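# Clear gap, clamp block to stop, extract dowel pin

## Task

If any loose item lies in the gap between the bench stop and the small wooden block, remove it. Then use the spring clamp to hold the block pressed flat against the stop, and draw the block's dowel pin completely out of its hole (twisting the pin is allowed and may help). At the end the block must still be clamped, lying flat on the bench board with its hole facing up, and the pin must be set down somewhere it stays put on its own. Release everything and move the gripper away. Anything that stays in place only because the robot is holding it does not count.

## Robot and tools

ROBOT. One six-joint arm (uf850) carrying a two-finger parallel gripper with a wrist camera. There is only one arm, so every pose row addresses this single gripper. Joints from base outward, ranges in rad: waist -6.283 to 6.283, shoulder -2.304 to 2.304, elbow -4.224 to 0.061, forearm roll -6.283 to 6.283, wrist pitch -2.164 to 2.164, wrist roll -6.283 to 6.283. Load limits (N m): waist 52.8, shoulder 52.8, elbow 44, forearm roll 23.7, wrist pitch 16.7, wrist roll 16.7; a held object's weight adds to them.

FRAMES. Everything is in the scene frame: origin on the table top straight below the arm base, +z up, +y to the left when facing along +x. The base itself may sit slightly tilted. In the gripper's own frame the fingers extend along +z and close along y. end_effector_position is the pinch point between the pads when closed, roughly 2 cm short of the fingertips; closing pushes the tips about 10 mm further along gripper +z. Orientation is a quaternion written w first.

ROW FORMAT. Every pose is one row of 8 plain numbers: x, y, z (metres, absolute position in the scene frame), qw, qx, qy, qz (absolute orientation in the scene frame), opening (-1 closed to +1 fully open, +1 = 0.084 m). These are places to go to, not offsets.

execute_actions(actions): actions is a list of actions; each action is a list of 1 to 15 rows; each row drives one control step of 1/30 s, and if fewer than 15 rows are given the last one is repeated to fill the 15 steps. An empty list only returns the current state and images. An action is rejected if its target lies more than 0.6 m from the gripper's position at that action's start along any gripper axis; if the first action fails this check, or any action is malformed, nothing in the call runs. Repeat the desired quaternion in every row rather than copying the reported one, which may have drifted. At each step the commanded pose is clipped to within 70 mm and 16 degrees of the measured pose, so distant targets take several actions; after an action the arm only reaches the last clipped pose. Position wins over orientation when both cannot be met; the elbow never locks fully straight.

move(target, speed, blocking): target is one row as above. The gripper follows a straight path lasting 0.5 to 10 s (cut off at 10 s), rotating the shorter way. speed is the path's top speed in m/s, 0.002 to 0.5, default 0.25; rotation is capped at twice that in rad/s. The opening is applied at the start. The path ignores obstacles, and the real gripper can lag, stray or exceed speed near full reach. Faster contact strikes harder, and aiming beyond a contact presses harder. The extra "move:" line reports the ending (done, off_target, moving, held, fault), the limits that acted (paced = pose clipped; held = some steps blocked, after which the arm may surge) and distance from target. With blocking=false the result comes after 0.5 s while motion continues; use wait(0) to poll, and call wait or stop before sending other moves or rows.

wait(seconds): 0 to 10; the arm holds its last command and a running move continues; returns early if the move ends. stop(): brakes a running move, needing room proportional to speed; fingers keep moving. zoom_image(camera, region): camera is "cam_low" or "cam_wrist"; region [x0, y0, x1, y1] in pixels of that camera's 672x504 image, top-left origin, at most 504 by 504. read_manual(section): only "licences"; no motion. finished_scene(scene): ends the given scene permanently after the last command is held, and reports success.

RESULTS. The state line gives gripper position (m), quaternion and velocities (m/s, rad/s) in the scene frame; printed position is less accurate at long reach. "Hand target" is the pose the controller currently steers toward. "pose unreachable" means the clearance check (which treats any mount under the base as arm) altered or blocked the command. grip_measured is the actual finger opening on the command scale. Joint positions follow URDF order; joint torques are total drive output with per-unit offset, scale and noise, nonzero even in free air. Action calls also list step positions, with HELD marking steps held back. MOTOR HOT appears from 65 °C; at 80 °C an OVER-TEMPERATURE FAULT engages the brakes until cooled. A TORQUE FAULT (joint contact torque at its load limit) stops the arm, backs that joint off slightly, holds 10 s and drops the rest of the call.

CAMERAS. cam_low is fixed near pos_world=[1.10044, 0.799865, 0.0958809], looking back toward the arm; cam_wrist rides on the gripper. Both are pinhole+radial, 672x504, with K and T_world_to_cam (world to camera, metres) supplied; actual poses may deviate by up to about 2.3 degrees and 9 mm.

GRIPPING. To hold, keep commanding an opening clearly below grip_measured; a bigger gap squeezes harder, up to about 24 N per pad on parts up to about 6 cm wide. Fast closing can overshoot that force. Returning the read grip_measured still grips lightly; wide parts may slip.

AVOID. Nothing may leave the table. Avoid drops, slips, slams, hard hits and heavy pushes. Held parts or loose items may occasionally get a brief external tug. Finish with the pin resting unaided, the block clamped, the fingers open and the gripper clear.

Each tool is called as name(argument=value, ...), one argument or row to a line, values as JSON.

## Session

execute_actions(
  actions=[],
)

Scene clock: 0.00 s.
end_effector_position=(+0.8626, +0.4582, +0.3627) grip_measured=-1.00 end_effector_quat_wxyz=(-0.001, +0.639, +0.635, +0.435) end_effector_velocity=(-0.000, +0.000, -0.000) end_effector_angular_velocity=(-0.000, +0.001, +0.001)
Joint positions: [ 0.424 -1.171 -2.265  0.828 -0.366 -1.814  0.   ]
Joint velocities: [ 0.     0.     0.    -0.001 -0.001  0.    -0.   ]
Joint torques (N m, as the arm reports them, + toward a larger angle): no reading
Motor temperatures (°C, as the motors report them): [25 24 28 28 27 30]
Hand target: +0.863, +0.458, +0.363; -0.001, +0.639, +0.635, +0.435
camera_calibration (this result's frames):
cam_wrist: T_world_to_cam=[[0.815567, -0.209891, 0.539255, -0.76731], [0.181085, -0.79252, -0.582341, 0.490592], [0.549599, 0.572589, -0.608345, -0.384711], [0, 0, 0, 1]] pos_world=[0.74839, 0.448034, 0.465431]

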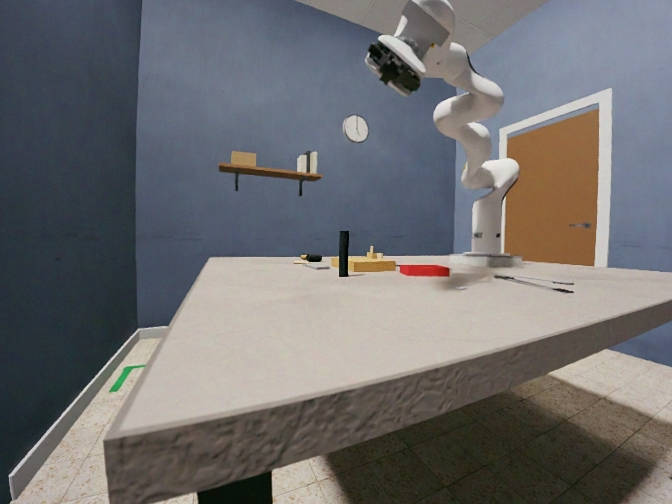

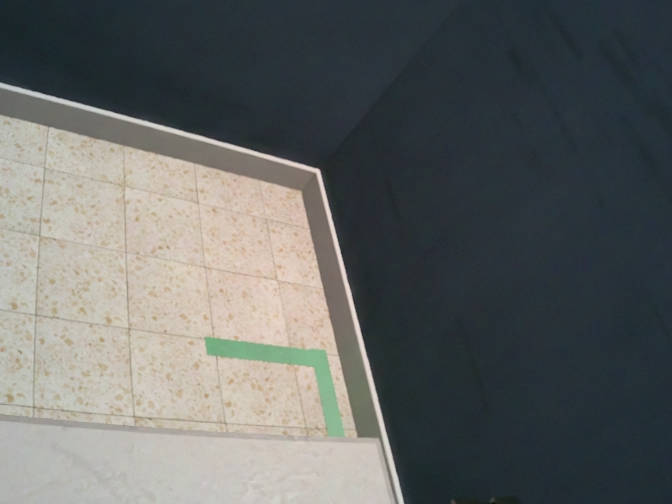

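zoom_image(
  camera="cam_low",
  region=[270, 220, 470, 300],
)

Region (270, 220, 470, 300) of cam_low's 672x504 image, scaled by 2.520, with more detail than that image has; it fills the top 202 rows of this view, and the rest is white.

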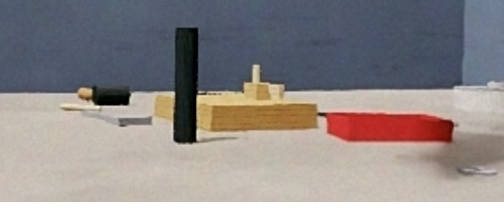

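move(
  target=[0.6,-0.12,0.54,0,0.70711,0.70711,0,1],
  speed=0.45,
)

Scene clock: 21.00 s.
end_effector_position=(+0.5991, -0.1204, +0.5383) grip_measured=+1.00 end_effector_quat_wxyz=(+0.002, +0.708, +0.706, -0.002) end_effector_velocity=(-0.001, -0.002, +0.001) end_effector_angular_velocity=(+0.000, -0.001, +0.001)
Joint positions: [-0.168 -0.443 -1.714 -0.033 -1.281 -1.723  0.084]
Joint velocities: [-0.003  0.002  0.     0.    -0.001 -0.004  0.   ]
Joint torques (N m, as the arm reports them, + toward a larger angle): [  5.88  38.01 -21.17   0.93   0.42   0.29]
Motor temperatures (°C, as the motors report them): [25 25 28 28 27 30]
Hand target: +0.599, -0.121, +0.538; +0.002, +0.708, +0.706, -0.002
Off the commanded pose: 0.002 m, 0 deg.
move: done; limits=paced
camera_calibration (this result's frames):
cam_wrist: T_world_to_cam=[[0.999745, -0.0225753, 0.000262581, -0.566186], [-0.022566, -0.999558, -0.0193755, -0.0239531], [0.000699873, 0.0193647, -0.999812, 0.671244], [0, 0, 0, 1]] pos_world=[0.565031, -0.0497227, 0.670802]

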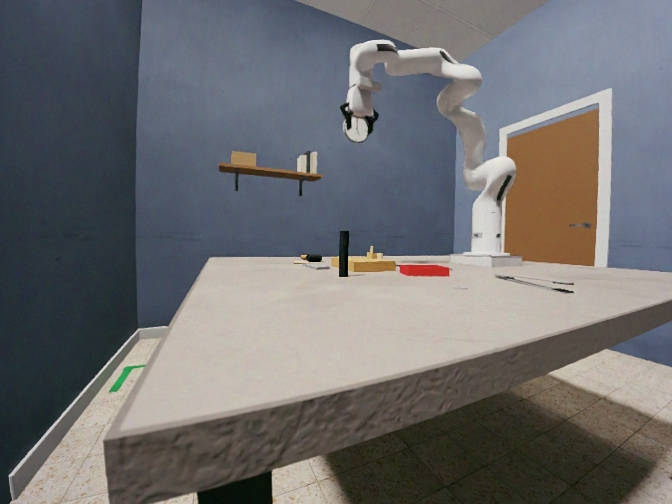

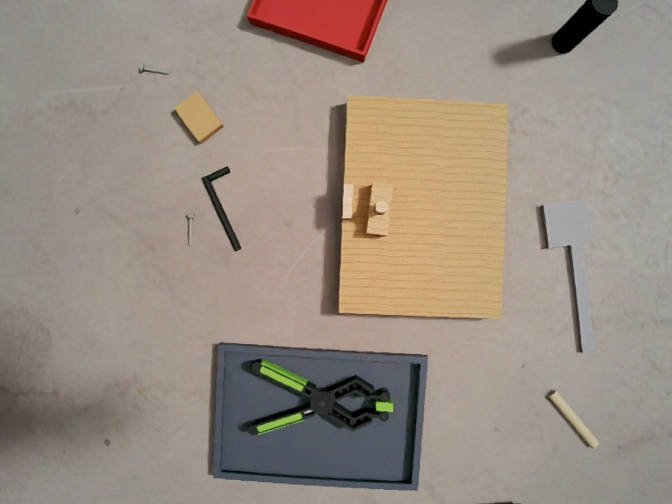

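zoom_image(
  camera="cam_wrist",
  region=[320, 160, 420, 260],
)

zoom_image(
  camera="cam_wrist",
  region=[200, 330, 440, 500],
)

Region (320, 160, 420, 260) of cam_wrist's 672x504 image, scaled by 5.040, with more detail than that image has.

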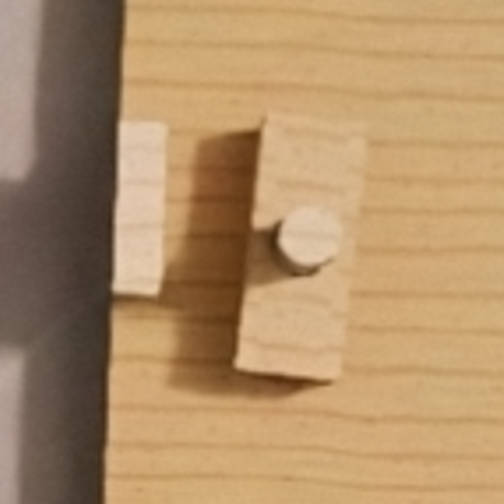

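Region (200, 330, 440, 500) of cam_wrist's 672x504 image, scaled by 2.100, with more detail than that image has; it fills the top 357 rows of this view, and the rest is white.

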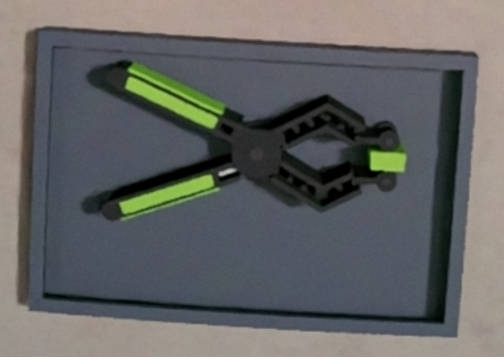

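move(
  target=[0.583,-0.012,0.17,0,0.72897,0.68455,0,0.6],
  speed=0.45,
)

Scene clock: 65.60 s.
end_effector_position=(+0.5855, -0.0120, +0.1699) grip_measured=+0.59 end_effector_quat_wxyz=(-0.000, +0.729, +0.685, +0.001) end_effector_velocity=(-0.000, +0.000, -0.003) end_effector_angular_velocity=(-0.000, +0.002, +0.001)
Joint positions: [-0.009 -0.702 -1.212 -0.046 -0.525 -1.474  0.069]
Joint velocities: [ 0.001 -0.005 -0.001 -0.001  0.002  0.001  0.   ]
Joint torques (N m, as the arm reports them, + toward a larger angle): [  4.71  43.4  -17.22   0.54   0.3    0.23]
Motor temperatures (°C, as the motors report them): [25 25 28 28 27 30]
Hand target: +0.585, -0.012, +0.170; -0.000, +0.729, +0.685, +0.000
Off the commanded pose: 0.003 m, 0 deg.
move: done; limits=paced
camera_calibration (this result's frames):
cam_wrist: T_world_to_cam=[[0.996657, -0.0817014, 0.000116723, -0.548896], [-0.0816716, -0.996329, -0.0256462, 0.112617], [0.00221163, 0.025551, -0.999671, 0.29999], [0, 0, 0, 1]] pos_world=[0.555595, 0.0596926, 0.302844]

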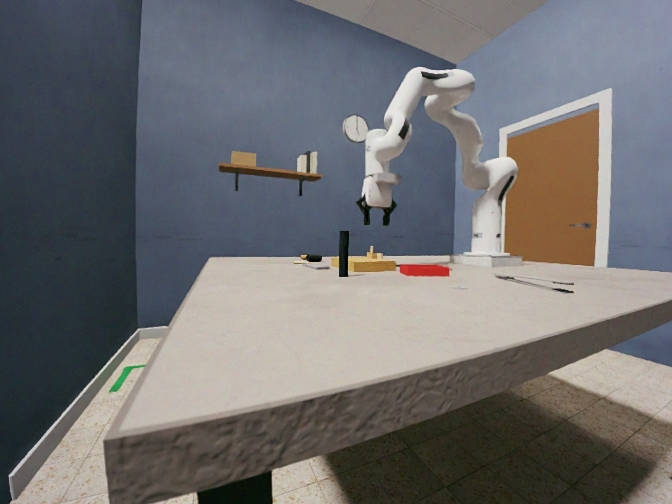

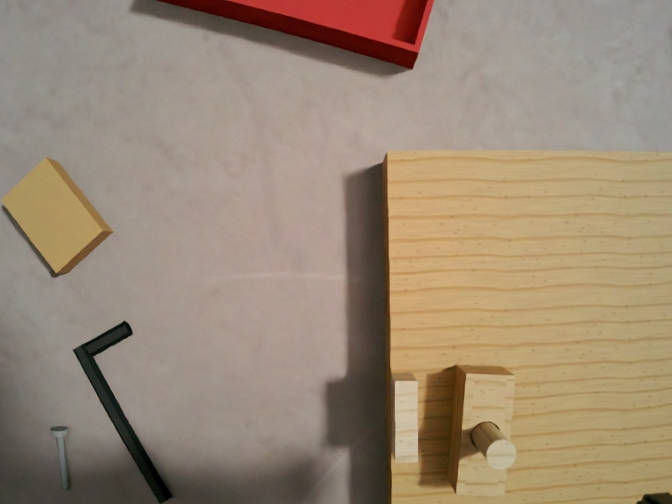

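zoom_image(
  camera="cam_wrist",
  region=[370, 350, 538, 504],
)

Region (370, 350, 538, 504) of cam_wrist's 672x504 image, scaled by 3.000, with more detail than that image has; it fills the top 462 rows of this view, and the rest is white.

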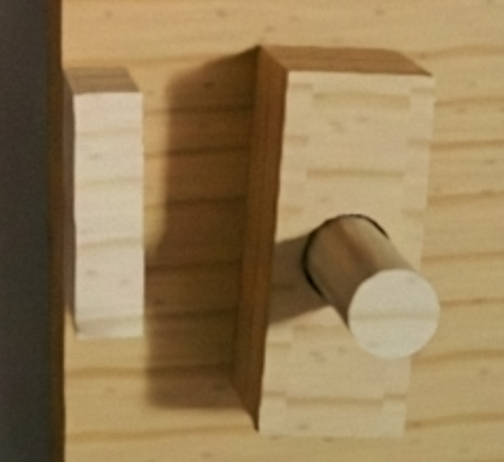

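move(
  target=[0.5858,-0.0063,0.060,0,0.72897,0.68455,0,0.6],
  speed=0.2,
)

Scene clock: 93.57 s.
end_effector_position=(+0.5865, -0.0063, +0.0601) grip_measured=+0.59 end_effector_quat_wxyz=(+0.000, +0.729, +0.685, +0.000) end_effector_velocity=(-0.000, +0.000, -0.002) end_effector_angular_velocity=(-0.000, +0.001, -0.000)
Joint positions: [-0.003 -0.905 -1.245 -0.069 -0.356 -1.443  0.069]
Joint velocities: [ 0.    -0.005 -0.002 -0.001  0.002  0.001  0.   ]
Joint torques (N m, as the arm reports them, + toward a larger angle): [  6.15  45.39 -14.39   0.58   0.52   0.23]
Motor temperatures (°C, as the motors report them): [25 25 28 28 27 30]
Hand target: +0.586, -0.006, +0.060; -0.000, +0.729, +0.685, +0.000
Off the commanded pose: 0.001 m, 0 deg.
move: done
camera_calibration (this result's frames):
cam_wrist: T_world_to_cam=[[0.996611, -0.0822572, -0.000105708, -0.549318], [-0.0822347, -0.996307, -0.0246862, 0.115883], [0.0019253, 0.0246112, -0.999695, 0.190245], [0, 0, 0, 1]] pos_world=[0.556619, 0.0655874, 0.192989]

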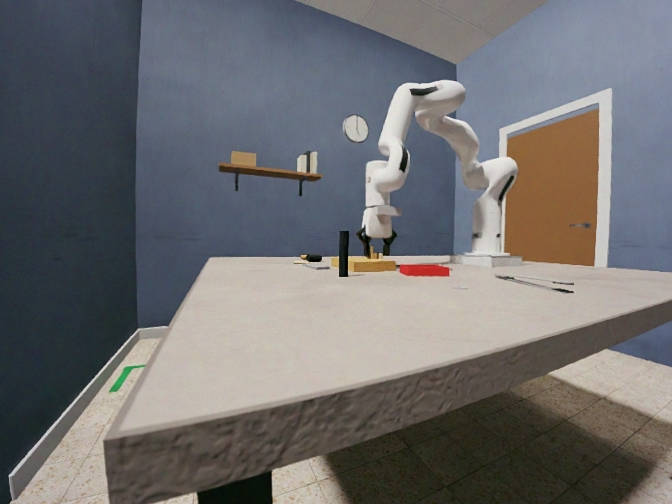

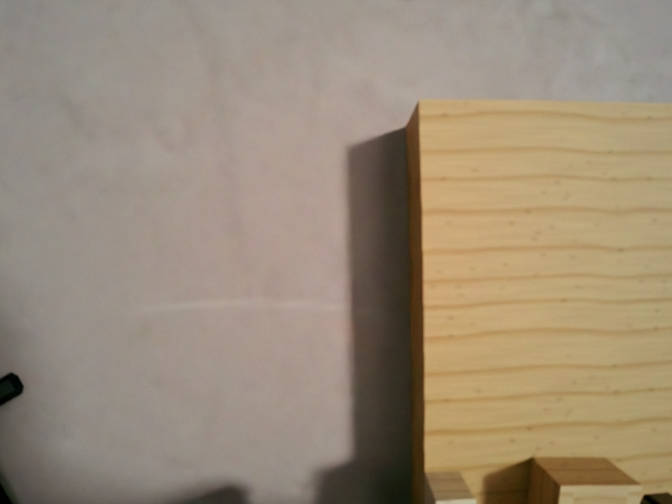

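execute_actions(
  actions=[
    [[0.5866,-0.0063,0.06,0,0.72897,0.68455,0,0.54],[0.5867,-0.0063,0.06,0,0.72897,0.68455,0,0.5],[0.5868,-0.0063,0.06,0,0.72897,0.68455,0,0.46],[0.5868,-0.0063,0.06,0,0.72897,0.68455,0,0.42],[0.5868,-0.0063,0.06,0,0.72897,0.68455,0,0.39],[0.5868,-0.0063,0.06,0,0.72897,0.68455,0,0.36],[0.5868,-0.0063,0.06,0,0.72897,0.68455,0,0.33],[0.5868,-0.0063,0.06,0,0.72897,0.68455,0,0.3],[0.5868,-0.0063,0.06,0,0.72897,0.68455,0,0.26],[0.5868,-0.0063,0.06,0,0.72897,0.68455,0,0.22],[0.5868,-0.0063,0.06,0,0.72897,0.68455,0,0.18],[0.5868,-0.0063,0.06,0,0.72897,0.68455,0,0.14],[0.5868,-0.0063,0.06,0,0.72897,0.68455,0,0.1],[0.5868,-0.0063,0.06,0,0.72897,0.68455,0,0.06],[0.5868,-0.0063,0.06,0,0.72897,0.68455,0,0.02]],
    [[0.5868,-0.0063,0.06,0,0.72897,0.68455,0,-0.02],[0.5868,-0.0063,0.06,0,0.72897,0.68455,0,-0.06],[0.5868,-0.0063,0.06,0,0.72897,0.68455,0,-0.1],[0.5868,-0.0063,0.06,0,0.72897,0.68455,0,-0.14],[0.5868,-0.0063,0.06,0,0.72897,0.68455,0,-0.18],[0.5868,-0.0063,0.06,0,0.72897,0.68455,0,-0.22],[0.5868,-0.0063,0.06,0,0.72897,0.68455,0,-0.25],[0.5868,-0.0063,0.06,0,0.72897,0.68455,0,-0.28],[0.5868,-0.0063,0.06,0,0.72897,0.68455,0,-0.31],[0.5868,-0.0063,0.06,0,0.72897,0.68455,0,-0.33],[0.5868,-0.0063,0.06,0,0.72897,0.68455,0,-0.35],[0.5868,-0.0063,0.06,0,0.72897,0.68455,0,-0.37],[0.5868,-0.0063,0.06,0,0.72897,0.68455,0,-0.39],[0.5868,-0.0063,0.06,0,0.72897,0.68455,0,-0.41],[0.5868,-0.0063,0.06,0,0.72897,0.68455,0,-0.43]],
    [[0.5868,-0.0063,0.06,0,0.72897,0.68455,0,-0.45]],
  ],
)

Scene clock: 113.70 s.
end_effector_position=(+0.5869, -0.0063, +0.0600) grip_measured=-0.42 end_effector_quat_wxyz=(+0.000, +0.729, +0.685, +0.000) end_effector_velocity=(-0.000, -0.000, -0.000) end_effector_angular_velocity=(+0.000, +0.000, -0.001)
Joint positions: [-0.003 -0.906 -1.247 -0.069 -0.356 -1.443  0.026]
Joint velocities: [-0.    -0.     0.     0.    -0.     0.001 -0.   ]
Joint torques (N m, as the arm reports them, + toward a larger angle): [  3.66  43.72 -14.33   0.84   0.03   0.46]
Motor temperatures (°C, as the motors report them): [25 25 28 28 27 30]
Hand target: +0.587, -0.006, +0.060; +0.000, +0.729, +0.685, -0.000
Off the commanded pose: 0.000 m, 0 deg.
Step readings (end_effector_position; steps 1 to 15: 1st action; 16 to 30: 2nd action; 31 to 45: 3rd action):
0: (+0.5864, -0.0063, +0.0598)
1: (+0.5864, -0.0063, +0.0598)
2: (+0.5864, -0.0063, +0.0598)
4: (+0.5865, -0.0063, +0.0599)
8: (+0.5868, -0.0063, +0.0600)
15: (+0.5868, -0.0063, +0.0600)
16: (+0.5868, -0.0063, +0.0600)
17: (+0.5868, -0.0063, +0.0600)
19: (+0.5868, -0.0063, +0.0600)
23: (+0.5868, -0.0063, +0.0600)
30: (+0.5869, -0.0063, +0.0600)
31: (+0.5869, -0.0063, +0.0600)
32: (+0.5869, -0.0063, +0.0601)
34: (+0.5869, -0.0063, +0.0600)
38: (+0.5869, -0.0063, +0.0600)
45: end_effector_position above
camera_calibration (this result's frames):
cam_wrist: T_world_to_cam=[[0.996609, -0.0822812, -0.000174163, -0.549746], [-0.0822607, -0.996309, -0.0245461, 0.115921], [0.00184617, 0.0244772, -0.999699, 0.190186], [0, 0, 0, 1]] pos_world=[0.557067, 0.0656044, 0.192879]

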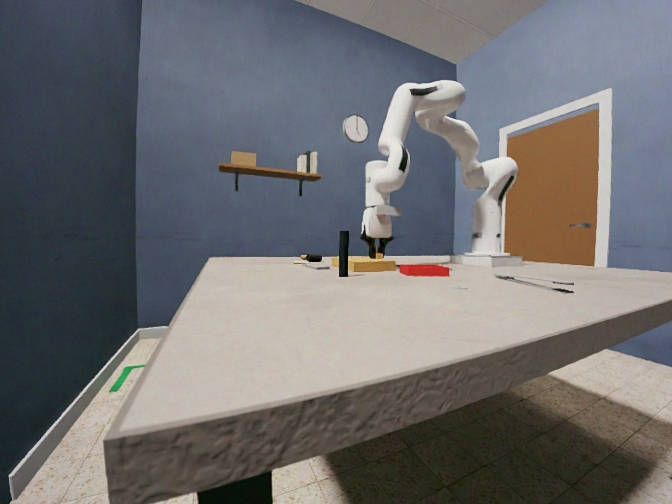

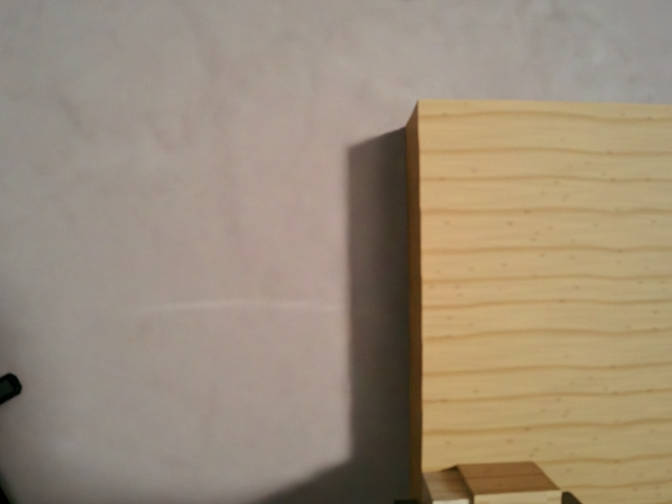

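execute_actions(
  actions=[
    [[0.5868,-0.0063,0.06,0,0.72897,0.68455,0,-0.38],[0.5868,-0.0063,0.06,0,0.72897,0.68455,0,-0.33],[0.5868,-0.0063,0.06,0,0.72897,0.68455,0,-0.27],[0.5868,-0.0063,0.06,0,0.72897,0.68455,0,-0.2],[0.5868,-0.0063,0.06,0,0.72897,0.68455,0,-0.12],[0.5868,-0.0063,0.061,0,0.72897,0.68455,0,-0.05],[0.5868,-0.0063,0.063,0,0.72897,0.68455,0,0],[0.5868,-0.0063,0.067,0,0.72897,0.68455,0,0],[0.5868,-0.0063,0.072,0,0.72897,0.68455,0,0],[0.5868,-0.0063,0.078,0,0.72897,0.68455,0,0],[0.5868,-0.0063,0.085,0,0.72897,0.68455,0,0],[0.5868,-0.0063,0.093,0,0.72897,0.68455,0,0],[0.5868,-0.0063,0.101,0,0.72897,0.68455,0,0],[0.5868,-0.0063,0.109,0,0.72897,0.68455,0,0],[0.5868,-0.0063,0.117,0,0.72897,0.68455,0,0]],
  ],
)

move(
  target=[0.4914,-0.1842,0.17,0,0.99919,-0.04013,0,0.88],
  speed=0.5,
)

Scene clock: 139.83 s.
end_effector_position=(+0.5868, -0.0063, +0.0856) grip_measured=-0.01 end_effector_quat_wxyz=(-0.000, +0.729, +0.685, -0.000) end_effector_velocity=(+0.006, +0.000, +0.188) end_effector_angular_velocity=(+0.000, -0.013, -0.001)
Joint positions: [-0.002 -0.856 -1.234 -0.063 -0.394 -1.448  0.043]
Joint velocities: [ 0.008  0.353  0.07   0.042 -0.269 -0.035  0.001]
Joint torques (N m, as the arm reports them, + toward a larger angle): [  6.12  50.05 -17.38  -0.35   0.55   0.4 ]
Motor temperatures (°C, as the motors report them): [25 25 28 28 27 30]
Hand target: +0.587, -0.006, +0.115; +0.000, +0.729, +0.685, +0.000
Off the commanded pose: 0.031 m, 0 deg.
Step readings (end_effector_position):
0: (+0.5868, -0.0063, +0.0600)
1: (+0.5868, -0.0063, +0.0600)
2: (+0.5867, -0.0063, +0.0600)
4: (+0.5862, -0.0064, +0.0597)
8: (+0.5863, -0.0063, +0.0604)
15: end_effector_position above
camera_calibration (this result's frames):
cam_wrist: T_world_to_cam=[[0.996603, -0.0823533, -0.000753507, -0.549637], [-0.0823471, -0.996304, -0.0244195, 0.116567], [0.0012603, 0.0243986, -0.999702, 0.216044], [0, 0, 0, 1]] pos_world=[0.557097, 0.0656009, 0.218412]

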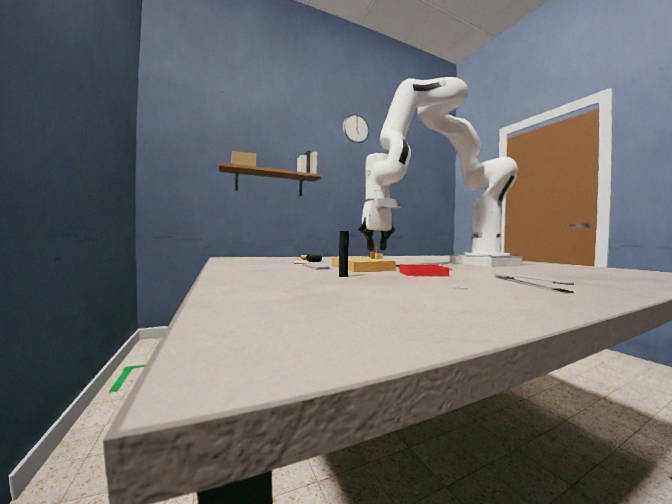

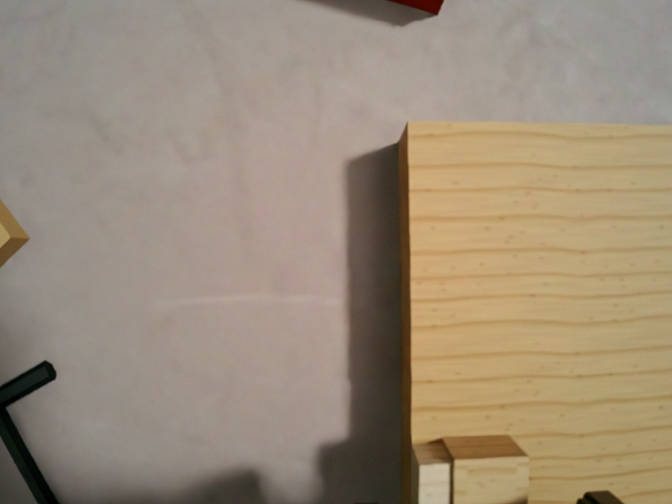

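Scene clock: 142.10 s.
end_effector_position=(+0.4908, -0.1847, +0.1697) grip_measured=+0.88 end_effector_quat_wxyz=(+0.000, +0.999, -0.040, -0.000) end_effector_velocity=(-0.001, -0.001, +0.001) end_effector_angular_velocity=(-0.006, +0.003, -0.009)
Joint positions: [-0.343 -0.572 -1.007 -0.067 -0.442 -0.2    0.08 ]
Joint velocities: [ 0.     0.001  0.    -0.016 -0.002  0.023  0.   ]
Joint torques (N m, as the arm reports them, + toward a larger angle): [  5.42  39.45 -16.06   1.07   0.64   0.15]
Motor temperatures (°C, as the motors report them): [25 25 28 28 27 30]
Hand target: +0.491, -0.185, +0.170; +0.001, +0.999, -0.040, -0.000
Off the commanded pose: 0.001 m, 0 deg.
move: done
camera_calibration (this result's frames):
cam_wrist: T_world_to_cam=[[-0.098821, -0.995105, 0.000283506, -0.0996978], [-0.994811, 0.0987849, -0.0243391, 0.583069], [0.024192, -0.00268725, -0.999704, 0.288425], [0, 0, 0, 1]] pos_world=[0.563214, -0.156033, 0.302559]

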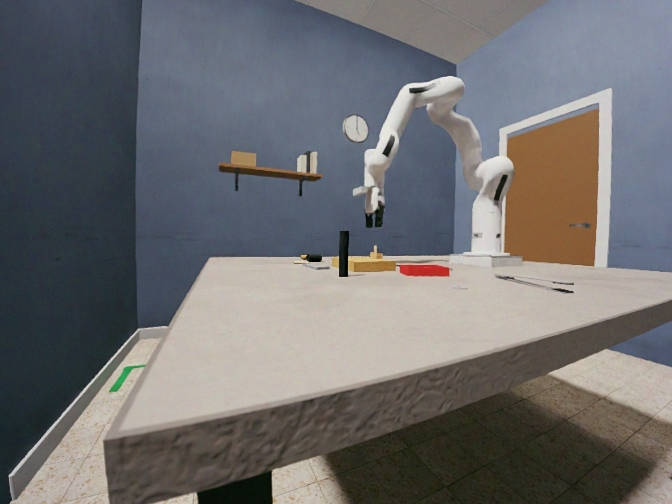

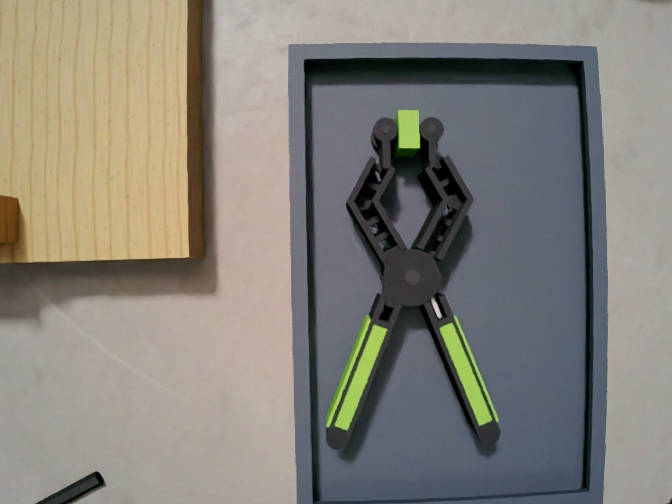

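zoom_image(
  camera="cam_wrist",
  region=[280, 300, 520, 504],
)

zoom_image(
  camera="cam_wrist",
  region=[520, 30, 640, 130],
)

zoom_image(
  camera="cam_low",
  region=[330, 235, 410, 280],
)

Region (280, 300, 520, 504) of cam_wrist's 672x504 image, scaled by 2.100, with more detail than that image has; it fills the top 428 rows of this view, and the rest is white.

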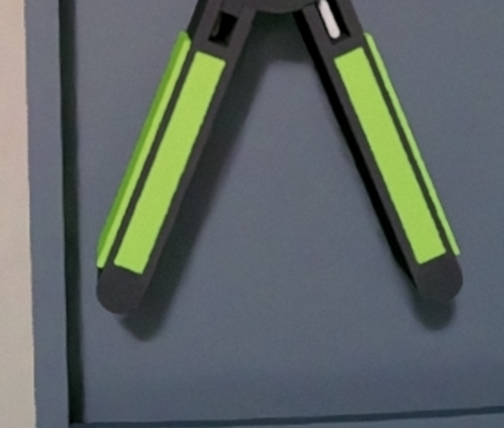

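Region (520, 30, 640, 130) of cam_wrist's 672x504 image, scaled by 4.200, with more detail than that image has.

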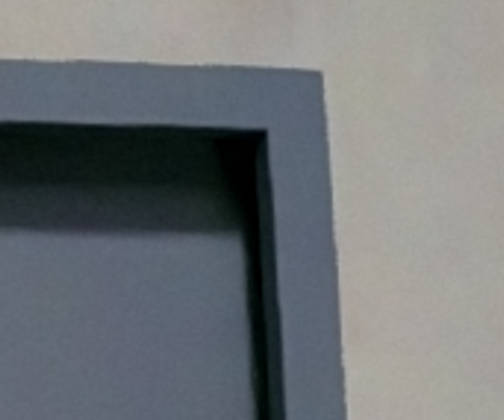

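Region (330, 235, 410, 280) of cam_low's 672x504 image, scaled by 6.300, with more detail than that image has; it fills the top 284 rows of this view, and the rest is white.

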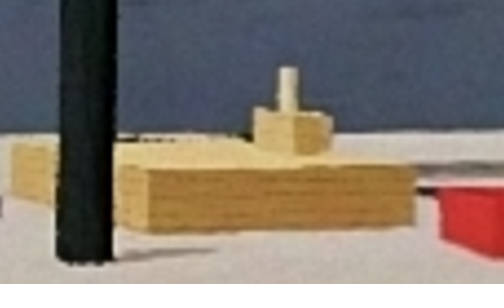

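move(
  target=[0.4907,-0.183,0.05,0,0.99919,-0.04013,0,0.88],
  speed=0.3,
)

Scene clock: 172.97 s.
end_effector_position=(+0.4914, -0.1832, +0.0501) grip_measured=+0.88 end_effector_quat_wxyz=(-0.000, +0.999, -0.040, +0.000) end_effector_velocity=(-0.000, -0.000, -0.003) end_effector_angular_velocity=(-0.000, +0.001, -0.002)
Joint positions: [-0.347 -0.817 -1.042 -0.12  -0.232 -0.146  0.08 ]
Joint velocities: [-0.    -0.006 -0.002 -0.004  0.002  0.006  0.   ]
Joint torques (N m, as the arm reports them, + toward a larger angle): [  5.73  40.16 -12.84   0.3    0.51   0.28]
Motor temperatures (°C, as the motors report them): [25 25 28 28 27 30]
Hand target: +0.491, -0.183, +0.050; -0.000, +0.999, -0.040, +0.000
Off the commanded pose: 0.001 m, 0 deg.
move: done
camera_calibration (this result's frames):
cam_wrist: T_world_to_cam=[[-0.0996343, -0.995024, -0.000481322, -0.0976672], [-0.994715, 0.0996154, -0.0248682, 0.580679], [0.0247924, -0.00199895, -0.999691, 0.168611], [0, 0, 0, 1]] pos_world=[0.563699, -0.154689, 0.182952]

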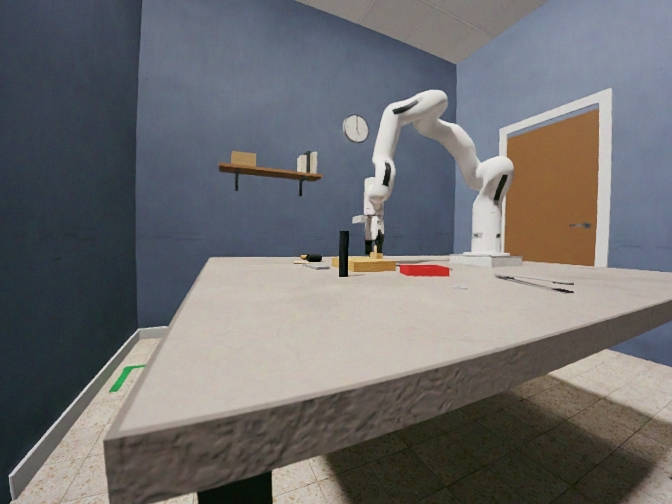

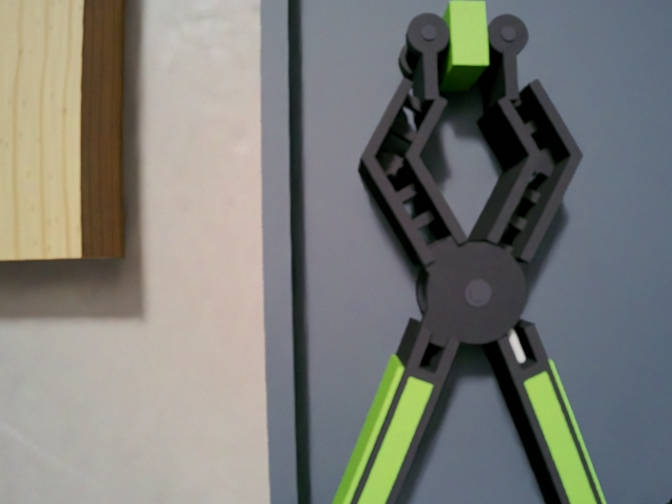

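zoom_image(
  camera="cam_wrist",
  region=[240, 400, 400, 504],
)

Region (240, 400, 400, 504) of cam_wrist's 672x504 image, scaled by 3.150, with more detail than that image has; it fills the top 328 rows of this view, and the rest is white.

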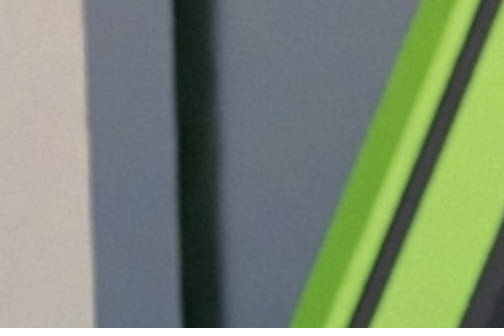

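execute_actions(
  actions=[
    [[0.4922,-0.1832,0.051,0,0.99919,-0.04013,0,0.85],[0.4945,-0.1834,0.052,0,0.99919,-0.04013,0,0.8],[0.498,-0.1836,0.053,0,0.99919,-0.04013,0,0.75],[0.503,-0.184,0.054,0,0.99919,-0.04013,0,0.7],[0.509,-0.1844,0.055,0,0.99919,-0.04013,0,0.65],[0.5155,-0.1848,0.056,0,0.99919,-0.04013,0,0.6],[0.522,-0.1853,0.056,0,0.99919,-0.04013,0,0.54],[0.5285,-0.1857,0.056,0,0.99919,-0.04013,0,0.48],[0.5345,-0.1861,0.056,0,0.99919,-0.04013,0,0.42],[0.54,-0.1865,0.056,0,0.99919,-0.04013,0,0.36],[0.5445,-0.1868,0.056,0,0.99919,-0.04013,0,0.3],[0.548,-0.187,0.056,0,0.99919,-0.04013,0,0.24],[0.55,-0.1871,0.056,0,0.99919,-0.04013,0,0.18],[0.551,-0.1872,0.056,0,0.99919,-0.04013,0,0.13],[0.5512,-0.1872,0.056,0,0.99919,-0.04013,0,0.1]],
    [[0.5512,-0.1872,0.056,0,0.99919,-0.04013,0,0.1],[0.5512,-0.1872,0.056,0,0.99919,-0.04013,0,0.1],[0.5512,-0.1872,0.055,0,0.99919,-0.04013,0,0.1],[0.5512,-0.1872,0.0535,0,0.99919,-0.04013,0,0.1],[0.5512,-0.1872,0.0515,0,0.99919,-0.04013,0,0.1],[0.5512,-0.1872,0.049,0,0.99919,-0.04013,0,0.1],[0.5512,-0.1872,0.0465,0,0.99919,-0.04013,0,0.1],[0.5512,-0.1872,0.044,0,0.99919,-0.04013,0,0.1],[0.5512,-0.1872,0.0415,0,0.99919,-0.04013,0,0.1],[0.5512,-0.1872,0.039,0,0.99919,-0.04013,0,0.1],[0.5512,-0.1872,0.037,0,0.99919,-0.04013,0,0.1],[0.5512,-0.1872,0.036,0,0.99919,-0.04013,0,0.1]],
    [[0.5512,-0.1872,0.036,0,0.99919,-0.04013,0,0.07],[0.5512,-0.1872,0.036,0,0.99919,-0.04013,0,0.04],[0.5512,-0.1872,0.036,0,0.99919,-0.04013,0,0.01],[0.5512,-0.1872,0.036,0,0.99919,-0.04013,0,-0.02],[0.5512,-0.1872,0.036,0,0.99919,-0.04013,0,-0.05],[0.5512,-0.1872,0.036,0,0.99919,-0.04013,0,-0.08],[0.5512,-0.1872,0.036,0,0.99919,-0.04013,0,-0.11],[0.5512,-0.1872,0.036,0,0.99919,-0.04013,0,-0.14],[0.5512,-0.1872,0.036,0,0.99919,-0.04013,0,-0.17],[0.5512,-0.1872,0.036,0,0.99919,-0.04013,0,-0.2],[0.5512,-0.1872,0.036,0,0.99919,-0.04013,0,-0.23],[0.5512,-0.1872,0.036,0,0.99919,-0.04013,0,-0.26],[0.5512,-0.1872,0.036,0,0.99919,-0.04013,0,-0.29],[0.5512,-0.1872,0.036,0,0.99919,-0.04013,0,-0.32],[0.5512,-0.1872,0.036,0,0.99919,-0.04013,0,-0.35]],
  ],
)

Scene clock: 270.27 s.
end_effector_position=(+0.5513, -0.1872, +0.0361) grip_measured=-0.31 end_effector_quat_wxyz=(+0.000, +0.999, -0.040, +0.000) end_effector_velocity=(+0.001, -0.001, +0.001) end_effector_angular_velocity=(-0.001, -0.001, +0.000)
Joint positions: [-0.319 -0.933 -1.236 -0.09  -0.311 -0.15   0.031]
Joint velocities: [-0.001  0.002 -0.001 -0.001 -0.003 -0.    -0.019]
Joint torques (N m, as the arm reports them, + toward a larger angle): [  4.98  44.53 -13.88   0.36   0.69   0.49]
Motor temperatures (°C, as the motors report them): [25 25 28 28 27 30]
Hand target: +0.551, -0.187, +0.036; -0.000, +0.999, -0.040, +0.000
Off the commanded pose: 0.000 m, 0 deg.
Step readings (end_effector_position; steps 1 to 15: 1st action; 16 to 30: 2nd action; 31 to 45: 3rd action):
0: (+0.4913, -0.1832, +0.0497)
1: (+0.4913, -0.1832, +0.0498)
2: (+0.4914, -0.1832, +0.0499)
4: (+0.4929, -0.1832, +0.0508)
8: (+0.5050, -0.1840, +0.0541)
15: (+0.5394, -0.1860, +0.0569)
16: (+0.5426, -0.1862, +0.0569)
17: (+0.5450, -0.1864, +0.0568)
19: (+0.5480, -0.1868, +0.0563)
23: (+0.5503, -0.1871, +0.0523)
30: (+0.5507, -0.1870, +0.0390)
31: (+0.5508, -0.1871, +0.0381)
32: (+0.5509, -0.1871, +0.0375)
34: (+0.5511, -0.1872, +0.0368)
38: (+0.5512, -0.1872, +0.0363)
45: end_effector_position above
camera_calibration (this result's frames):
cam_wrist: T_world_to_cam=[[-0.0996967, -0.995018, -0.000387096, -0.0956683], [-0.994715, 0.0996759, -0.0246355, 0.640341], [0.0245514, -0.00207103, -0.999696, 0.153285], [0, 0, 0, 1]] pos_world=[0.623655, -0.158701, 0.168976]

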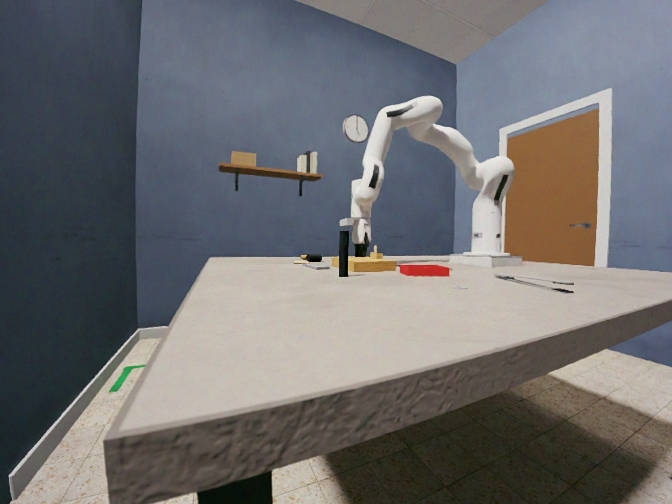

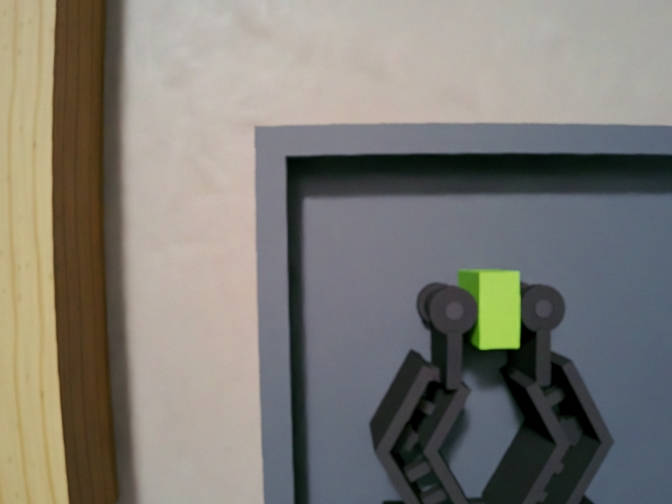

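execute_actions(
  actions=[
    [[0.5512,-0.1876,0.0362,0,0.99919,-0.04013,0,-0.38],[0.5511,-0.1884,0.0363,0,0.99919,-0.04013,0,-0.38],[0.551,-0.1896,0.0364,0,0.99919,-0.04013,0,-0.38],[0.5509,-0.1912,0.0365,0,0.99919,-0.04013,0,-0.38],[0.5508,-0.193,0.0365,0,0.99919,-0.04013,0,-0.38],[0.5506,-0.195,0.0365,0,0.99919,-0.04013,0,-0.38],[0.5505,-0.1968,0.0365,0,0.99919,-0.04013,0,-0.38],[0.5503,-0.1985,0.0364,0,0.99919,-0.04013,0,-0.38],[0.5502,-0.1998,0.0363,0,0.99919,-0.04013,0,-0.38],[0.5501,-0.2007,0.0362,0,0.99919,-0.04013,0,-0.38],[0.5501,-0.2012,0.0362,0,0.99919,-0.04013,0,-0.38]],
  ],
)

Scene clock: 284.53 s.
end_effector_position=(+0.5500, -0.2000, +0.0362) grip_measured=-0.31 end_effector_quat_wxyz=(+0.000, +0.999, -0.040, -0.000) end_effector_velocity=(-0.000, -0.013, +0.000) end_effector_angular_velocity=(+0.001, -0.001, +0.001)
Joint positions: [-0.34  -0.937 -1.246 -0.09  -0.316 -0.171  0.03 ]
Joint velocities: [-0.021 -0.005 -0.013  0.005 -0.006 -0.027 -0.   ]
Joint torques (N m, as the arm reports them, + toward a larger angle): [  4.71  44.58 -13.62   0.41   0.49   0.52]
Motor temperatures (°C, as the motors report them): [25 25 28 28 27 30]
Hand target: +0.550, -0.201, +0.036; +0.000, +0.999, -0.040, -0.000
Off the commanded pose: 0.001 m, 0 deg.
Step readings (end_effector_position):
0: (+0.5512, -0.1872, +0.0360)
1: (+0.5512, -0.1872, +0.0360)
2: (+0.5512, -0.1873, +0.0360)
4: (+0.5511, -0.1878, +0.0361)
8: (+0.5505, -0.1920, +0.0361)
15: end_effector_position above
camera_calibration (this result's frames):
cam_wrist: T_world_to_cam=[[-0.0999269, -0.994995, -0.000192857, -0.108349], [-0.994702, 0.0999021, -0.0242547, 0.640361], [0.0241526, -0.00223186, -0.999706, 0.15351], [0, 0, 0, 1]] pos_world=[0.622433, -0.171438, 0.168975]

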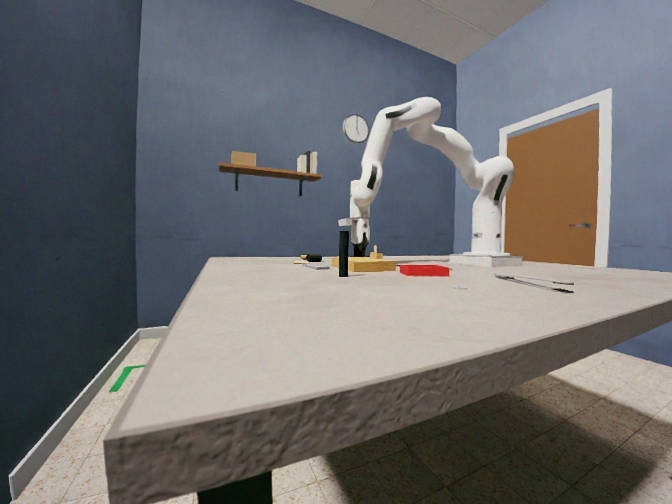

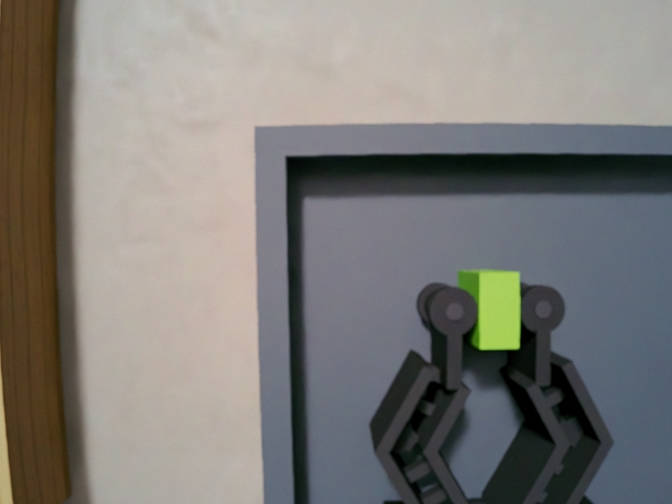

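execute_actions(
  actions=[
    [[0.5501,-0.2012,0.037,0,0.99919,-0.04013,0,-0.45],[0.5501,-0.2012,0.038,0,0.99919,-0.04013,0,-0.45],[0.5501,-0.2012,0.039,0,0.99919,-0.04013,0,-0.45],[0.5501,-0.2012,0.04,0,0.99919,-0.04013,0,-0.45],[0.5501,-0.2012,0.0405,0,0.99919,-0.04013,0,-0.45],[0.5501,-0.2016,0.0405,0,0.99919,-0.04013,0,-0.45],[0.55,-0.2025,0.0405,0,0.99919,-0.04013,0,-0.45],[0.5499,-0.204,0.0405,0,0.99919,-0.04013,0,-0.45],[0.5497,-0.206,0.0405,0,0.99919,-0.04013,0,-0.45],[0.5496,-0.208,0.0405,0,0.99919,-0.04013,0,-0.45],[0.5494,-0.21,0.0405,0,0.99919,-0.04013,0,-0.45],[0.5493,-0.212,0.0405,0,0.99919,-0.04013,0,-0.45],[0.5491,-0.2137,0.0405,0,0.99919,-0.04013,0,-0.45],[0.549,-0.2148,0.0405,0,0.99919,-0.04013,0,-0.45],[0.549,-0.2152,0.0405,0,0.99919,-0.04013,0,-0.45]],
    [[0.549,-0.2152,0.0405,0,0.99919,-0.04013,0,-0.45],[0.549,-0.2152,0.0405,0,0.99919,-0.04013,0,-0.45],[0.549,-0.2152,0.04,0,0.99919,-0.04013,0,-0.45],[0.549,-0.2152,0.0393,0,0.99919,-0.04013,0,-0.45],[0.549,-0.2152,0.0386,0,0.99919,-0.04013,0,-0.45],[0.549,-0.2152,0.0379,0,0.99919,-0.04013,0,-0.45],[0.549,-0.2152,0.0372,0,0.99919,-0.04013,0,-0.45],[0.549,-0.2152,0.0368,0,0.99919,-0.04013,0,-0.45]],
  ],
)

Scene clock: 304.07 s.
end_effector_position=(+0.5490, -0.2152, +0.0370) grip_measured=-0.31 end_effector_quat_wxyz=(+0.000, +0.999, -0.040, -0.000) end_effector_velocity=(+0.001, -0.001, -0.002) end_effector_angular_velocity=(-0.001, -0.001, -0.001)
Joint positions: [-0.365 -0.941 -1.259 -0.088 -0.325 -0.199  0.03 ]
Joint velocities: [-0.001 -0.004 -0.003 -0.001  0.003  0.001 -0.   ]
Joint torques (N m, as the arm reports them, + toward a larger angle): [  5.73  47.18 -14.05   0.53   0.54   0.21]
Motor temperatures (°C, as the motors report them): [25 25 28 28 27 30]
Hand target: +0.549, -0.215, +0.037; +0.000, +0.999, -0.040, -0.000
Off the commanded pose: 0.000 m, 0 deg.
Step readings (end_effector_position; steps 1 to 15: 1st action; 16 to 30: 2nd action):
0: (+0.5501, -0.2013, +0.0362)
1: (+0.5501, -0.2013, +0.0362)
2: (+0.5500, -0.2012, +0.0363)
4: (+0.5500, -0.2012, +0.0371)
8: (+0.5502, -0.2015, +0.0395)
15: (+0.5493, -0.2100, +0.0404)
16: (+0.5492, -0.2114, +0.0405)
17: (+0.5491, -0.2125, +0.0405)
19: (+0.5491, -0.2139, +0.0404)
23: (+0.5490, -0.2149, +0.0390)
30: end_effector_position above
camera_calibration (this result's frames):
cam_wrist: T_world_to_cam=[[-0.0996537, -0.995022, -0.000395992, -0.123705], [-0.994724, 0.0996336, -0.024435, 0.640841], [0.0243528, -0.00204114, -0.999701, 0.154277], [0, 0, 0, 1]] pos_world=[0.621375, -0.186623, 0.169841]

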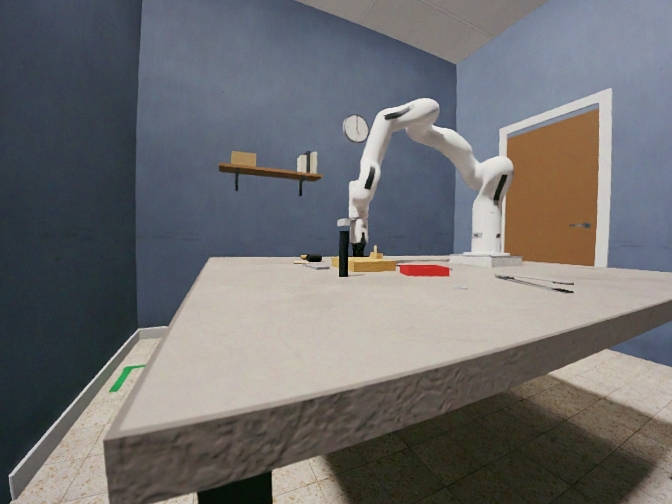

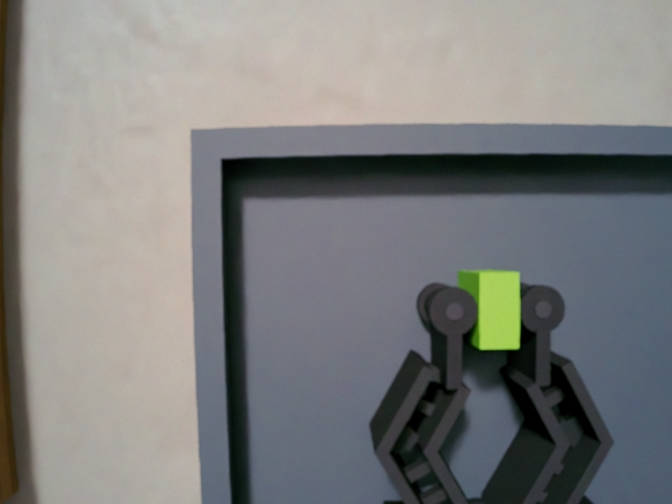

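execute_actions(
  actions=[
    [[0.549,-0.2152,0.0366,0,0.99919,-0.04013,0,-0.3],[0.549,-0.2152,0.0366,0,0.99919,-0.04013,0,-0.25],[0.549,-0.2152,0.0366,0,0.99919,-0.04013,0,-0.18],[0.549,-0.2152,0.0366,0,0.99919,-0.04013,0,-0.08],[0.549,-0.2152,0.0366,0,0.99919,-0.04013,0,0.04],[0.5485,-0.2152,0.0366,0,0.99919,-0.04013,0,0.16],[0.5472,-0.2151,0.0366,0,0.99919,-0.04013,0,0.28],[0.545,-0.2149,0.0366,0,0.99919,-0.04013,0,0.4],[0.542,-0.2146,0.0366,0,0.99919,-0.04013,0,0.52],[0.5385,-0.2144,0.0366,0,0.99919,-0.04013,0,0.64],[0.5345,-0.214,0.0366,0,0.99919,-0.04013,0,0.74],[0.53,-0.2137,0.0366,0,0.99919,-0.04013,0,0.82],[0.5255,-0.2133,0.0366,0,0.99919,-0.04013,0,0.84],[0.521,-0.213,0.0366,0,0.99919,-0.04013,0,0.84],[0.5165,-0.2126,0.0366,0,0.99919,-0.04013,0,0.84]],
    [[0.512,-0.2122,0.036,0,0.99919,-0.04013,0,0.84],[0.5075,-0.2119,0.0353,0,0.99919,-0.04013,0,0.84],[0.5033,-0.2115,0.0345,0,0.99919,-0.04013,0,0.84],[0.4995,-0.2112,0.0336,0,0.99919,-0.04013,0,0.84],[0.4962,-0.211,0.0327,0,0.99919,-0.04013,0,0.84],[0.4935,-0.2107,0.0318,0,0.99919,-0.04013,0,0.84],[0.4915,-0.2106,0.0309,0,0.99919,-0.04013,0,0.84],[0.49,-0.2105,0.03,0,0.99919,-0.04013,0,0.84],[0.4894,-0.2104,0.0292,0,0.99919,-0.04013,0,0.84],[0.4892,-0.2104,0.0285,0,0.99919,-0.04013,0,0.84]],
  ],
)

Scene clock: 324.87 s.
end_effector_position=(+0.4906, -0.2105, +0.0289) grip_measured=+0.84 end_effector_quat_wxyz=(-0.000, +0.999, -0.040, -0.000) end_effector_velocity=(-0.012, -0.000, -0.006) end_effector_angular_velocity=(-0.007, -0.009, +0.001)
Joint positions: [-0.396 -0.875 -1.086 -0.127 -0.217 -0.189  0.078]
Joint velocities: [-0.007  0.006  0.037 -0.041  0.041  0.032  0.   ]
Joint torques (N m, as the arm reports them, + toward a larger angle): [  4.94  44.46 -13.28   0.02   0.34   0.09]
Motor temperatures (°C, as the motors report them): [25 25 28 28 27 30]
Hand target: +0.489, -0.210, +0.028; -0.000, +0.999, -0.040, -0.000
Off the commanded pose: 0.001 m, 0 deg.
Step readings (end_effector_position; steps 1 to 15: 1st action; 16 to 30: 2nd action):
0: (+0.5490, -0.2152, +0.0368)
1: (+0.5490, -0.2152, +0.0368)
2: (+0.5490, -0.2152, +0.0368)
4: (+0.5490, -0.2152, +0.0367)
8: (+0.5487, -0.2152, +0.0367)
15: (+0.5340, -0.2140, +0.0364)
16: (+0.5302, -0.2136, +0.0363)
17: (+0.5262, -0.2133, +0.0362)
19: (+0.5180, -0.2126, +0.0356)
23: (+0.5022, -0.2112, +0.0330)
30: end_effector_position above
camera_calibration (this result's frames):
cam_wrist: T_world_to_cam=[[-0.0995685, -0.99503, -0.00127019, -0.124878], [-0.994744, 0.0995703, -0.0238896, 0.58209], [0.0238974, -0.00111514, -0.999714, 0.147982], [0, 0, 0, 1]] pos_world=[0.56306, -0.182051, 0.161687]

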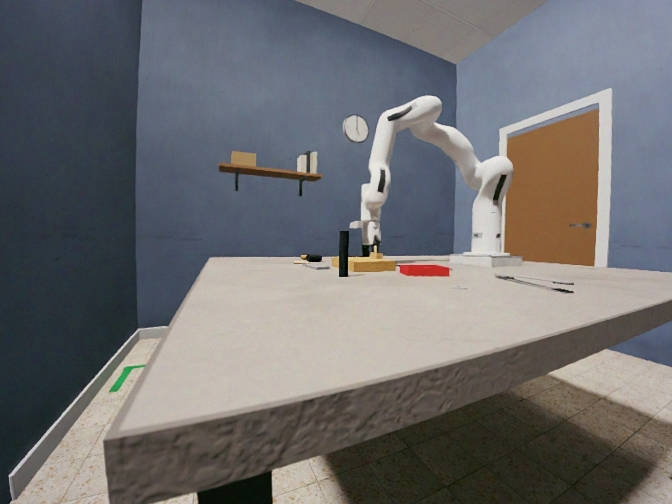

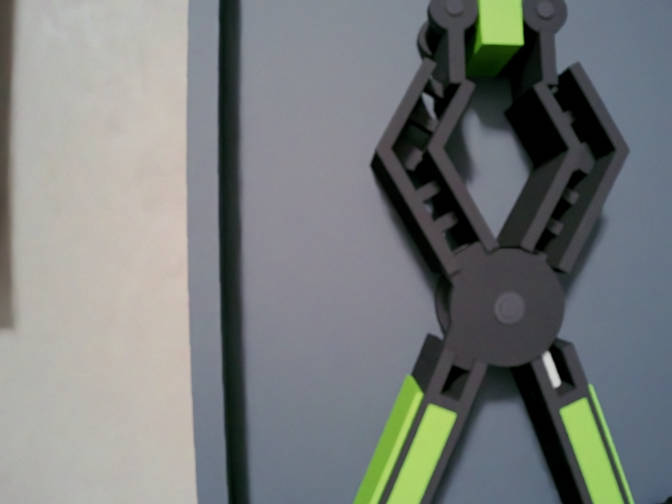

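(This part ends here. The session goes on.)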